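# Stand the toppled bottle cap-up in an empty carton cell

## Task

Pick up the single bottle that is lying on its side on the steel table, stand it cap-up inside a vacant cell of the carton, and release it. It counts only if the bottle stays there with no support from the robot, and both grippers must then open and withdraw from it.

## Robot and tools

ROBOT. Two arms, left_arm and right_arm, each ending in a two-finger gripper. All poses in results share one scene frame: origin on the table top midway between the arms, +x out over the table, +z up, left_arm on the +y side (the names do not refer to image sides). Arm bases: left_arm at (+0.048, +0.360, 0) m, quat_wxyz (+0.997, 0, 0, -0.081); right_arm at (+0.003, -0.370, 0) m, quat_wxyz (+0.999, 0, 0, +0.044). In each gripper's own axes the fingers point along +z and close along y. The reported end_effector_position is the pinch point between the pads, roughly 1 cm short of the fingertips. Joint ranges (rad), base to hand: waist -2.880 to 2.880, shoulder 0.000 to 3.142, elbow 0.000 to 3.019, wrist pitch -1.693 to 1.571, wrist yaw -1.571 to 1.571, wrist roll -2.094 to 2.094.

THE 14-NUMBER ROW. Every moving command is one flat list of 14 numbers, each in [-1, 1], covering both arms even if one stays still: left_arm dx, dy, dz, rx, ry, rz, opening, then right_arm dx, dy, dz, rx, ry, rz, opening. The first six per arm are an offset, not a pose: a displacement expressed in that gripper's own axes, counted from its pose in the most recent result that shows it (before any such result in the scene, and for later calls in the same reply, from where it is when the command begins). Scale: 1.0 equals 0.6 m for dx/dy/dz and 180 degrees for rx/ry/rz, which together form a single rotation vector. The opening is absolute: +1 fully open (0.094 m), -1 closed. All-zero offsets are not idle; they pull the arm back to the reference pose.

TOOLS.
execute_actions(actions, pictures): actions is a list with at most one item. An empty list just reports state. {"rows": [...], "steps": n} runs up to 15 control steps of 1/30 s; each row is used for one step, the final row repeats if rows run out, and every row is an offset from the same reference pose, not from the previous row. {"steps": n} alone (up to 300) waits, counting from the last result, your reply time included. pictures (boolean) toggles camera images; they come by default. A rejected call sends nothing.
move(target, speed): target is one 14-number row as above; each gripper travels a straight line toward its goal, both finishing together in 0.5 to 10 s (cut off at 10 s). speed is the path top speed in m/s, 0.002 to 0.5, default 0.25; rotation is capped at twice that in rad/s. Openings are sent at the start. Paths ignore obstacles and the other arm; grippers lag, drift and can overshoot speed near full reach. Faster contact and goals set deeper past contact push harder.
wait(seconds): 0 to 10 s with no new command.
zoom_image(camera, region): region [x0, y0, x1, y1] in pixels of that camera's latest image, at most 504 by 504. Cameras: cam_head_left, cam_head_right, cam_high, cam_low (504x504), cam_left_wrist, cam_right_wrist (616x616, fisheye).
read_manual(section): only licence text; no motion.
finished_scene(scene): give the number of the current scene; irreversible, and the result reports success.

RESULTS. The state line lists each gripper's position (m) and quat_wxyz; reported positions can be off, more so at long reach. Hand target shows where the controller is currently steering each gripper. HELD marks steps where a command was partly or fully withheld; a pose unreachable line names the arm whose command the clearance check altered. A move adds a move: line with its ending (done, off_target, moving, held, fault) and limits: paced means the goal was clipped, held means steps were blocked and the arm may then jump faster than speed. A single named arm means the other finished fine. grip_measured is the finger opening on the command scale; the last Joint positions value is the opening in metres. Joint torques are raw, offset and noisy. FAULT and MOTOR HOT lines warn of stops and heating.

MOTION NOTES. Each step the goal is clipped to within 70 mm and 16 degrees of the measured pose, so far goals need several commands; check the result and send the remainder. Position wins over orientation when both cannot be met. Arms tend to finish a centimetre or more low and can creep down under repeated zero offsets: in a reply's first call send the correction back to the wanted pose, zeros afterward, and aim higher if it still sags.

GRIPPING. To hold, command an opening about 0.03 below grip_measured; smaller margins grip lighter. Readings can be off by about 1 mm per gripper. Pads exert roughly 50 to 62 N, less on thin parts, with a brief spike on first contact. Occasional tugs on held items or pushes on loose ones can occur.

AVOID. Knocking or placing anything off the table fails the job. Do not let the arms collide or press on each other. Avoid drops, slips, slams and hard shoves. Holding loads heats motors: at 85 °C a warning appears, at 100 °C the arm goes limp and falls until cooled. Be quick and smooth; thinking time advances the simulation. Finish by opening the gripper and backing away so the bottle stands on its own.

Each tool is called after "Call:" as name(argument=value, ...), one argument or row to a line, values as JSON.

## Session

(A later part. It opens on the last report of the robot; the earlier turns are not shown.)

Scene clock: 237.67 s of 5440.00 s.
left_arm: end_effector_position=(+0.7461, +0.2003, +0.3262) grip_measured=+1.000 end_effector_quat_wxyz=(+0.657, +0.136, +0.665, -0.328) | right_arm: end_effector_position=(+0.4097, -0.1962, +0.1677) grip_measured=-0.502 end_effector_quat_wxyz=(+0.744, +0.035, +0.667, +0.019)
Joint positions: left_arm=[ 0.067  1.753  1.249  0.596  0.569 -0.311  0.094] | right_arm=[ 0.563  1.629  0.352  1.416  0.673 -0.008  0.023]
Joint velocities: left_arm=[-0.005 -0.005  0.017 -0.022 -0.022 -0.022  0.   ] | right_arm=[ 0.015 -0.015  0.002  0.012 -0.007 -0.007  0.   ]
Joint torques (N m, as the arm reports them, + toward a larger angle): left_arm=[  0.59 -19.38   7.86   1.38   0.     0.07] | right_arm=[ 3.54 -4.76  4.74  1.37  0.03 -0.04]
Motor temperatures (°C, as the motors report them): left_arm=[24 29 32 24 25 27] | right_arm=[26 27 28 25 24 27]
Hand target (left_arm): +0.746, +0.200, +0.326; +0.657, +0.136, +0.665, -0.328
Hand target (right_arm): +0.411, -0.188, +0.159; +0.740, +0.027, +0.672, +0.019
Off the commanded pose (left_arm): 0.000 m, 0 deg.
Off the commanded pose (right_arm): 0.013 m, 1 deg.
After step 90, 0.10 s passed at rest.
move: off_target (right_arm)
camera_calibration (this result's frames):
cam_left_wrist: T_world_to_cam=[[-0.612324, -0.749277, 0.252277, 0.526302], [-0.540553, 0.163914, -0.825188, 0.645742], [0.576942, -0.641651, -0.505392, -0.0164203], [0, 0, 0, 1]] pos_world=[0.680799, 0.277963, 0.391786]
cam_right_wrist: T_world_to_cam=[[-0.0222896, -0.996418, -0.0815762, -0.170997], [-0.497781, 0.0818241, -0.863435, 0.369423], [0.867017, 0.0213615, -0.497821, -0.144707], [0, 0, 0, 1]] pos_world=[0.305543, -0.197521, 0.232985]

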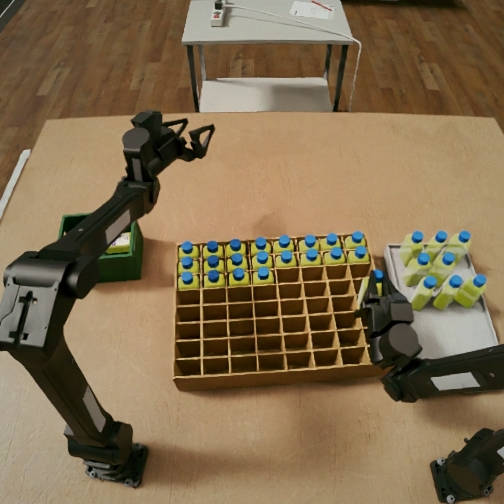

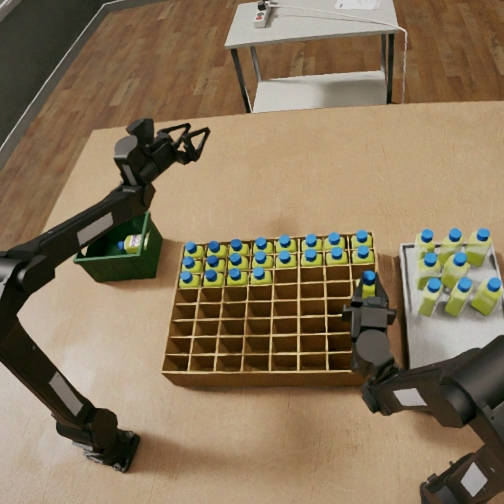

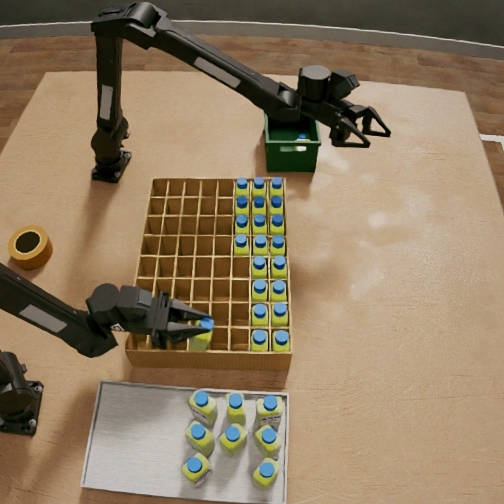

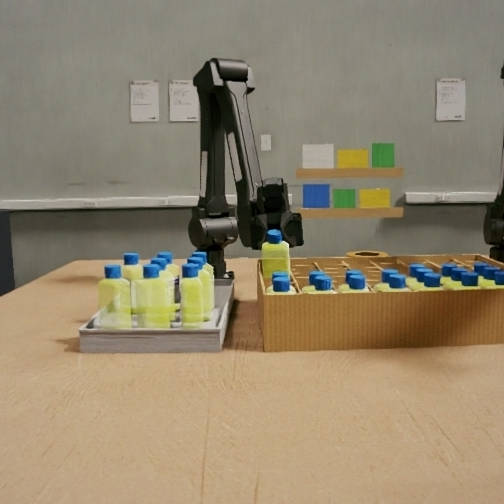

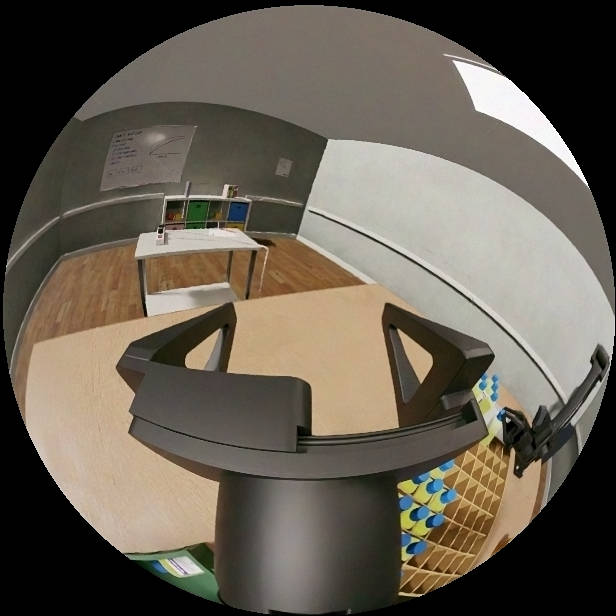

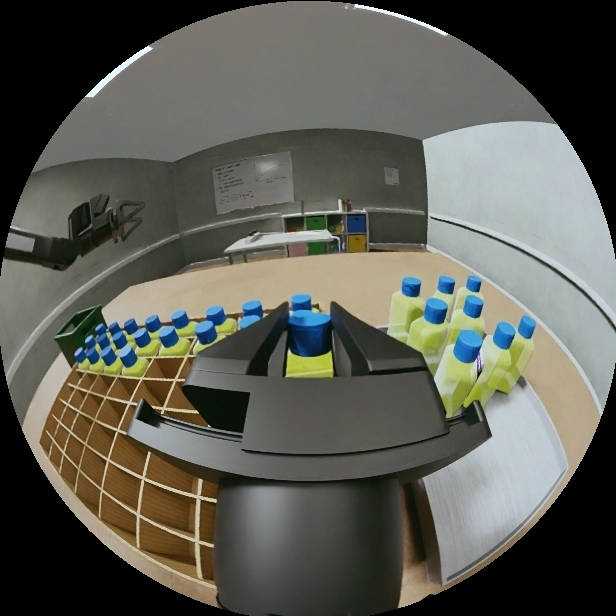

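Call:
move(
  target=[0,0,0,0,0,0,1,0.03,0.012,-0.025,0,0.02,0,-0.54],
  speed=0.03,
)

Call:
zoom_image(
  camera="cam_high",
  region=[150,280,250,370],
)

Call:
zoom_image(
  camera="cam_low",
  region=[230,190,330,300],
)

Scene clock: 242.17 s of 5440.00 s.
left_arm: end_effector_position=(+0.7461, +0.2003, +0.3262) grip_measured=+1.000 end_effector_quat_wxyz=(+0.657, +0.136, +0.665, -0.328) | right_arm: end_effector_position=(+0.4057, -0.1952, +0.1657) grip_measured=-0.502 end_effector_quat_wxyz=(+0.739, +0.048, +0.672, +0.014)
Joint positions: left_arm=[ 0.067  1.753  1.249  0.596  0.569 -0.311  0.094] | right_arm=[0.586 1.621 0.352 1.394 0.722 0.008 0.023]
Joint velocities: left_arm=[-0.005  0.005 -0.002  0.002 -0.007 -0.037  0.   ] | right_arm=[-0.005 -0.015  0.007 -0.017  0.037 -0.007  0.001]
Joint torques (N m, as the arm reports them, + toward a larger angle): left_arm=[  0.85 -18.85   7.87   1.36   0.     0.07] | right_arm=[ 4.69 -6.45  2.63  0.36 -0.18  0.28]
Motor temperatures (°C, as the motors report them): left_arm=[24 30 32 24 25 27] | right_arm=[26 27 27 25 24 27]
Hand target (left_arm): +0.746, +0.200, +0.326; +0.657, +0.136, +0.665, -0.328
Hand target (right_arm): +0.397, -0.188, +0.149; +0.723, +0.035, +0.689, +0.019
Off the commanded pose (left_arm): 0.000 m, 0 deg.
Off the commanded pose (right_arm): 0.021 m, 3 deg.
After step 90, 0.23 s passed at rest.
move: off_target (right_arm)
camera_calibration (this result's frames):
cam_left_wrist: T_world_to_cam=[[-0.612324, -0.749277, 0.252277, 0.526302], [-0.540553, 0.163914, -0.825188, 0.645742], [0.576942, -0.641651, -0.505392, -0.0164203], [0, 0, 0, 1]] pos_world=[0.680799, 0.277963, 0.391786]
cam_right_wrist: T_world_to_cam=[[-0.0476872, -0.994452, -0.0937635, -0.15752], [-0.507938, 0.10497, -0.854974, 0.372859], [0.860073, 0.00685471, -0.510125, -0.140208], [0, 0, 0, 1]] pos_world=[0.302467, -0.194824, 0.232492]

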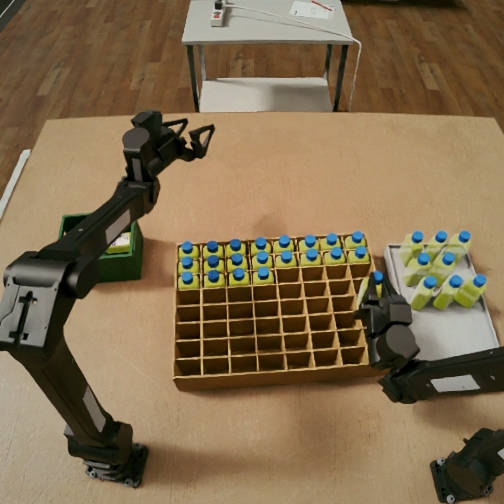

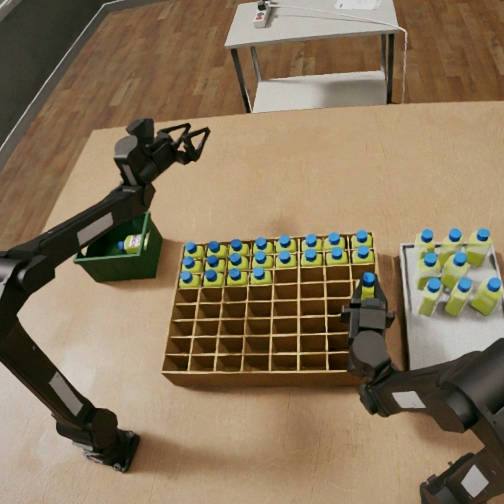

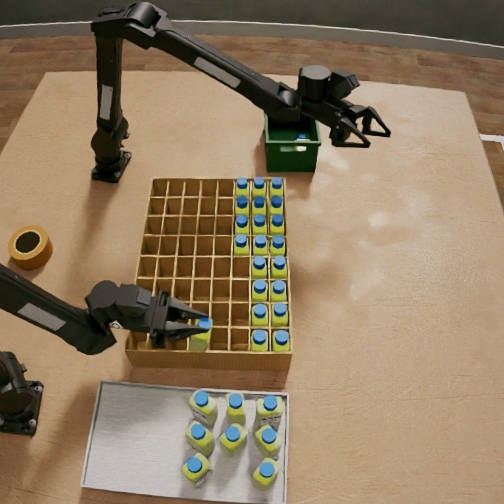

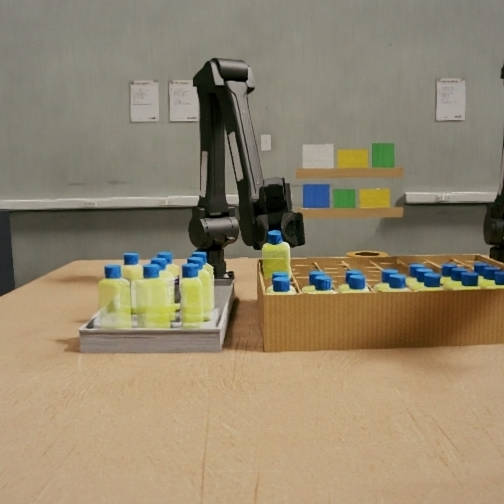

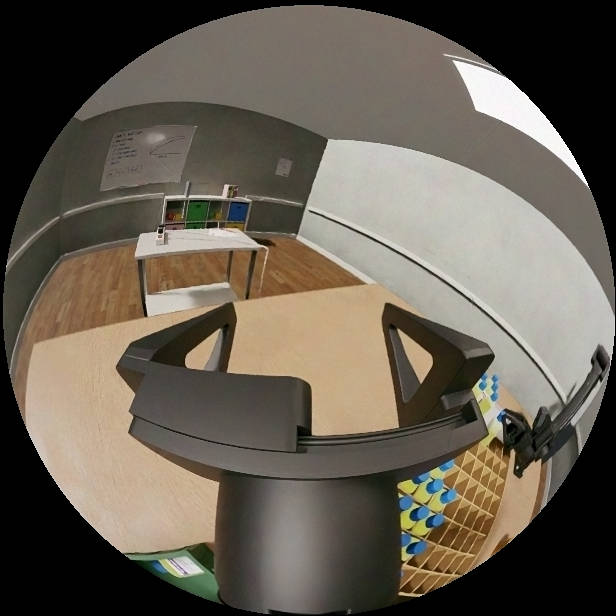

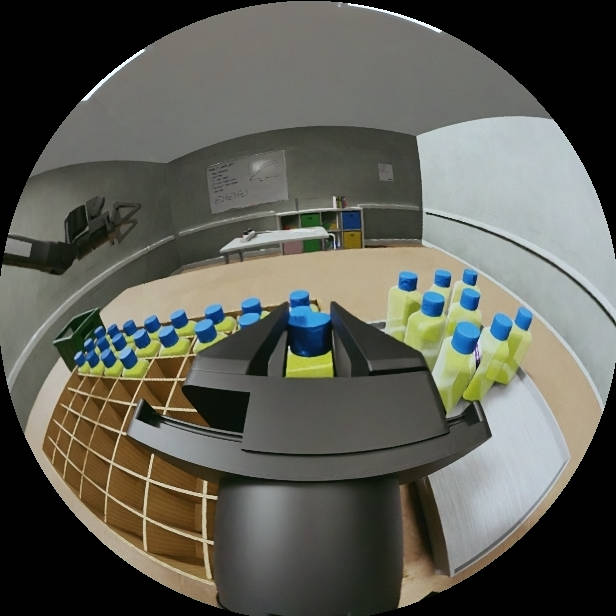

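Region (150, 280, 250, 370) of cam_high's 504x504 image, scaled by 5.040, with more detail than that image has; it fills the top 454 rows of this view, and the rest is white.

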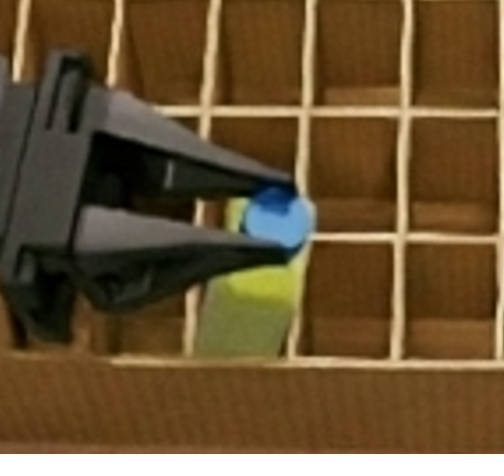

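Region (230, 190, 330, 300) of cam_low's 504x504 image, scaled by 4.582, with more detail than that image has; it fills the left 458 columns of this view, and the rest is white.

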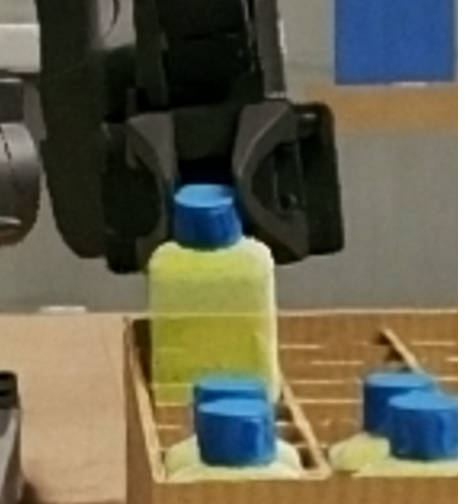

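Call:
move(
  target=[0,0,0,0,0,0,1,0,0,0,0,0,0,-0.1],
)

Call:
zoom_image(
  camera="cam_high",
  region=[150,280,250,370],
)

Call:
zoom_image(
  camera="cam_low",
  region=[230,190,330,300],
)

Scene clock: 247.17 s of 5440.00 s.
left_arm: end_effector_position=(+0.7461, +0.2003, +0.3262) grip_measured=+1.000 end_effector_quat_wxyz=(+0.657, +0.136, +0.665, -0.328) | right_arm: end_effector_position=(+0.4056, -0.1952, +0.1659) grip_measured=-0.102 end_effector_quat_wxyz=(+0.739, +0.048, +0.671, +0.014)
Joint positions: left_arm=[ 0.067  1.753  1.249  0.596  0.569 -0.311  0.094] | right_arm=[0.586 1.621 0.352 1.394 0.722 0.008 0.042]
Joint velocities: left_arm=[ 0.005 -0.005  0.002 -0.012 -0.007 -0.037  0.   ] | right_arm=[-0.005  0.005  0.027  0.007  0.051  0.022 -0.   ]
Joint torques (N m, as the arm reports them, + toward a larger angle): left_arm=[  0.66 -19.05   7.85   1.34   0.01   0.08] | right_arm=[ 2.46 -7.25  4.02  1.28 -0.15  0.  ]
Motor temperatures (°C, as the motors report them): left_arm=[24 30 32 24 25 27] | right_arm=[26 27 27 25 24 27]
Hand target (left_arm): +0.746, +0.200, +0.326; +0.657, +0.136, +0.665, -0.328
Hand target (right_arm): +0.406, -0.195, +0.166; +0.739, +0.048, +0.672, +0.014
Off the commanded pose (left_arm): 0.000 m, 0 deg.
Off the commanded pose (right_arm): 0.000 m, 0 deg.
After step 90, 1.30 s passed at rest.
move: done
camera_calibration (this result's frames):
cam_left_wrist: T_world_to_cam=[[-0.612324, -0.749277, 0.252277, 0.526302], [-0.540553, 0.163914, -0.825188, 0.645742], [0.576942, -0.641651, -0.505392, -0.0164203], [0, 0, 0, 1]] pos_world=[0.680799, 0.277963, 0.391786]
cam_right_wrist: T_world_to_cam=[[-0.0476592, -0.994429, -0.0940142, -0.15748], [-0.507682, 0.105173, -0.855101, 0.372943], [0.860225, 0.00697594, -0.509867, -0.140202], [0, 0, 0, 1]] pos_world=[0.302436, -0.194848, 0.232614]

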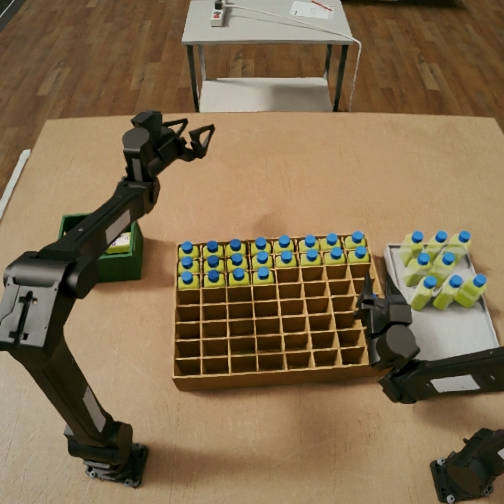

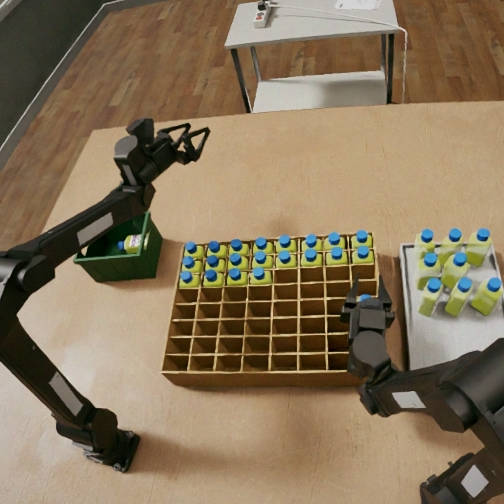

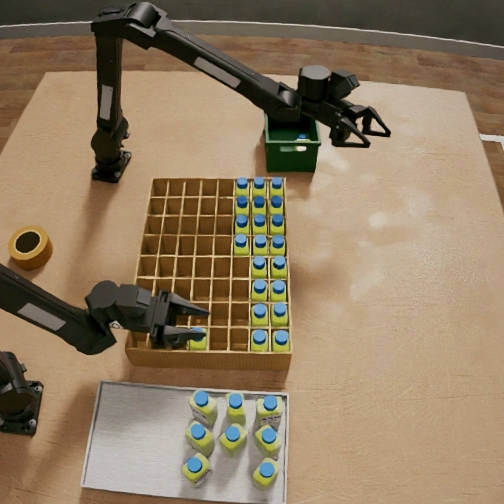

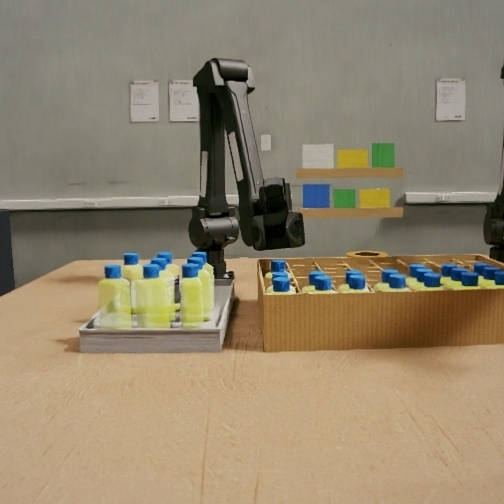

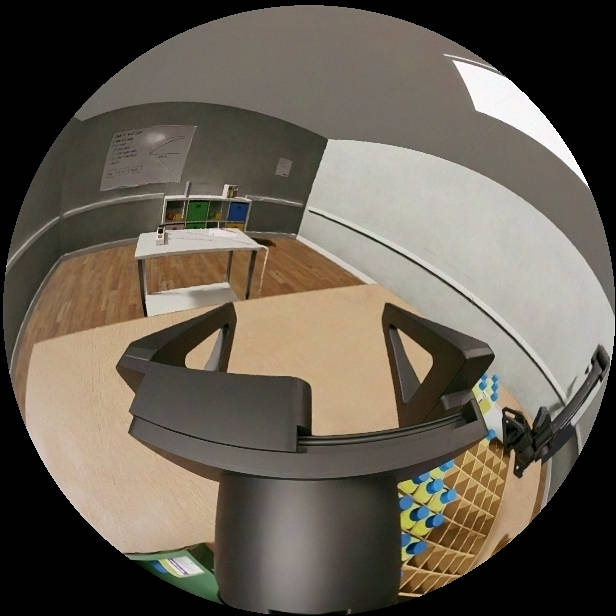

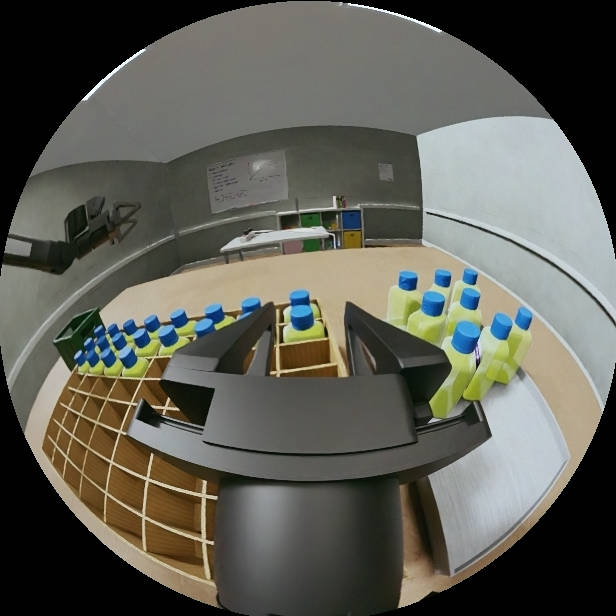

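Region (150, 280, 250, 370) of cam_high's 504x504 image, scaled by 5.040, with more detail than that image has; it fills the top 454 rows of this view, and the rest is white.

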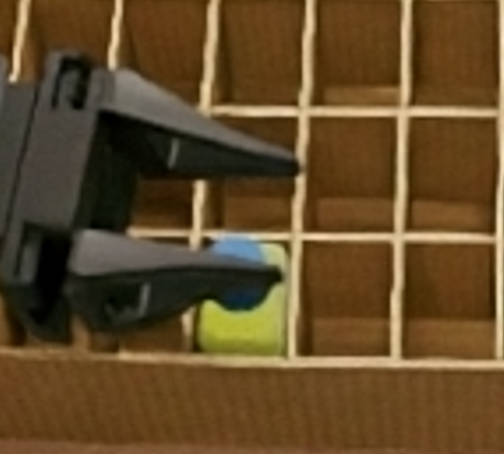

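Region (230, 190, 330, 300) of cam_low's 504x504 image, scaled by 4.582, with more detail than that image has; it fills the left 458 columns of this view, and the rest is white.

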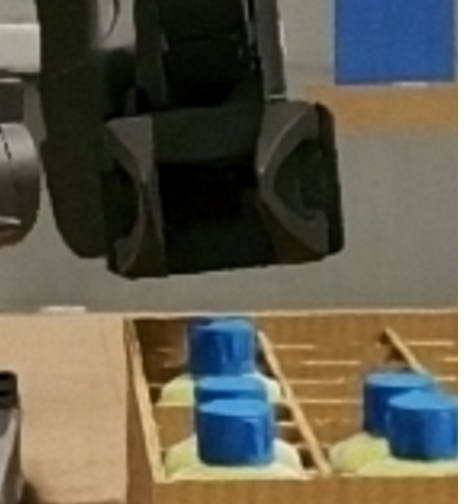

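Seated. Move clear.

Call:
move(
  target=[0,0,0,0,0,0,1,-0.2,0,0,0,0,0,-0.1],
)

Scene clock: 249.30 s of 5440.00 s.
left_arm: end_effector_position=(+0.7461, +0.2003, +0.3262) grip_measured=+1.000 end_effector_quat_wxyz=(+0.657, +0.136, +0.665, -0.328) | right_arm: end_effector_position=(+0.3820, -0.2140, +0.2639) grip_measured=-0.102 end_effector_quat_wxyz=(+0.731, +0.038, +0.682, +0.003)
Joint positions: left_arm=[ 0.067  1.753  1.249  0.596  0.569 -0.311  0.094] | right_arm=[0.586 1.08  0.364 0.806 0.722 0.001 0.042]
Joint velocities: left_arm=[-0.015  0.005  0.002 -0.012 -0.007 -0.007  0.   ] | right_arm=[-0.015 -0.015  0.002 -0.007  0.007 -0.066  0.   ]
Joint torques (N m, as the arm reports them, + toward a larger angle): left_arm=[  0.82 -19.     7.77   1.39   0.     0.08] | right_arm=[ 2.43 -2.97 11.78  1.04 -0.15  0.08]
Motor temperatures (°C, as the motors report them): left_arm=[24 30 32 24 25 27] | right_arm=[26 27 27 25 24 27]
Hand target (left_arm): +0.746, +0.200, +0.326; +0.657, +0.136, +0.665, -0.328
Hand target (right_arm): +0.392, -0.206, +0.285; +0.740, +0.048, +0.671, +0.014
Off the commanded pose (left_arm): 0.000 m, 0 deg.
Off the commanded pose (right_arm): 0.026 m, 2 deg.
move: off_target (right_arm)
camera_calibration (this result's frames):
cam_left_wrist: T_world_to_cam=[[-0.612324, -0.749277, 0.252277, 0.526302], [-0.540553, 0.163914, -0.825188, 0.645742], [0.576942, -0.641651, -0.505392, -0.0164203], [0, 0, 0, 1]] pos_world=[0.680799, 0.277963, 0.391786]
cam_right_wrist: T_world_to_cam=[[-0.0504359, -0.996694, -0.063691, -0.175537], [-0.531261, 0.0807754, -0.843349, 0.447461], [0.845706, -0.00869855, -0.533578, -0.061292], [0, 0, 0, 1]] pos_world=[0.2807, -0.211634, 0.333482]

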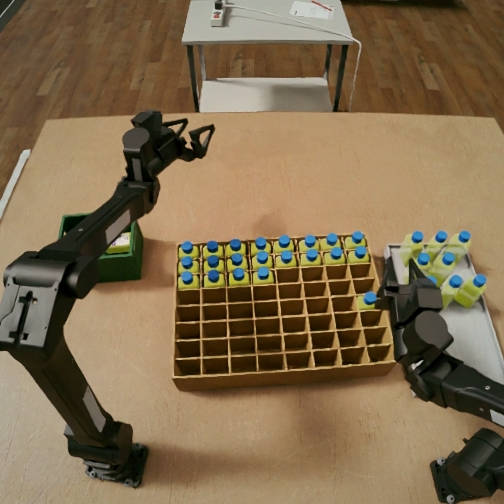

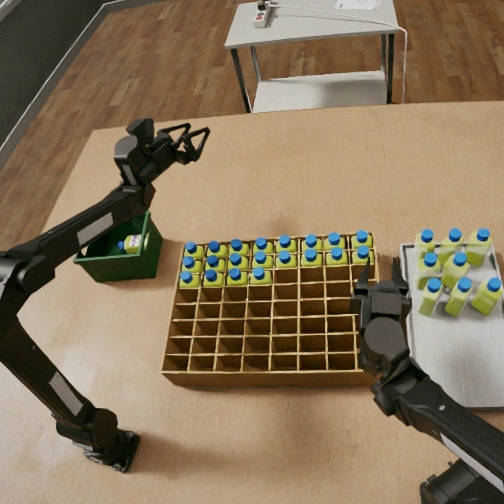

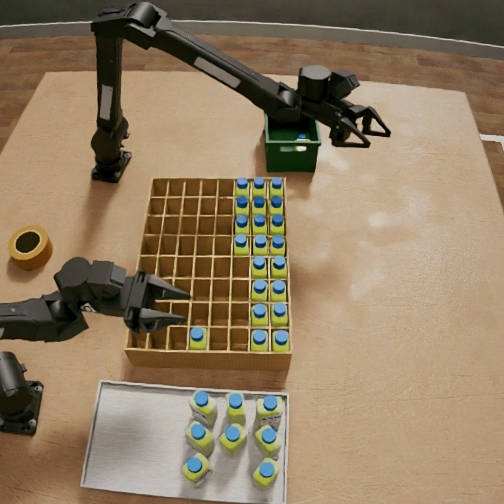

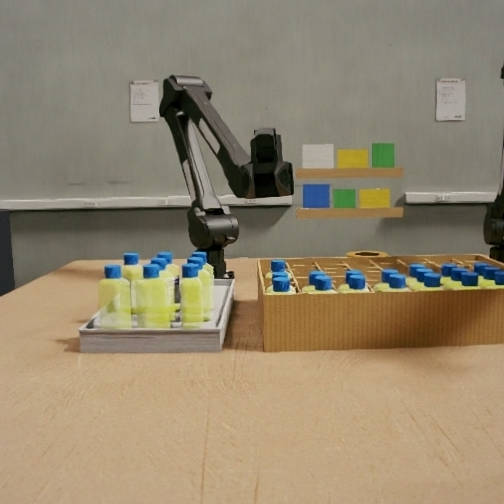

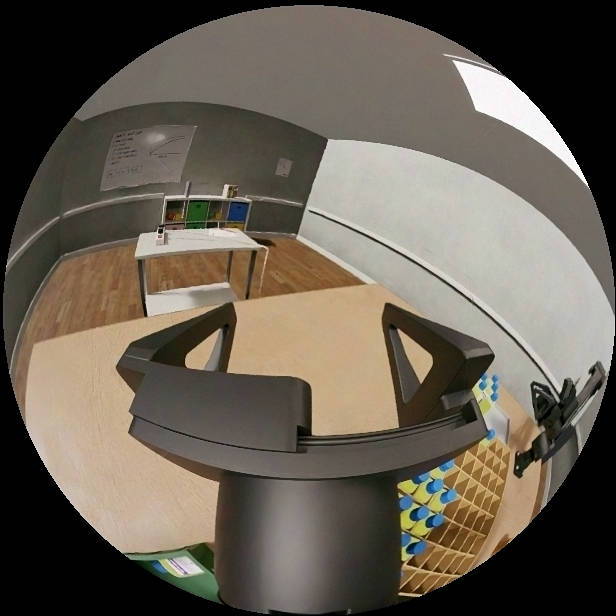

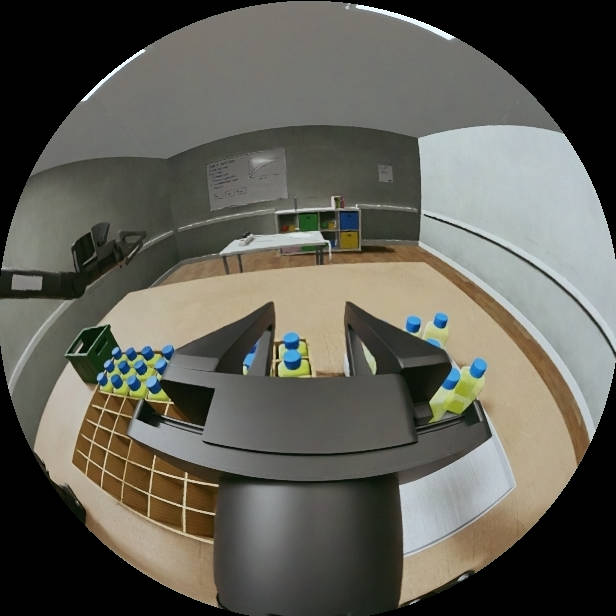

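Call:
finished_scene(
  scene=2,
)

The scene is finished: the task was done.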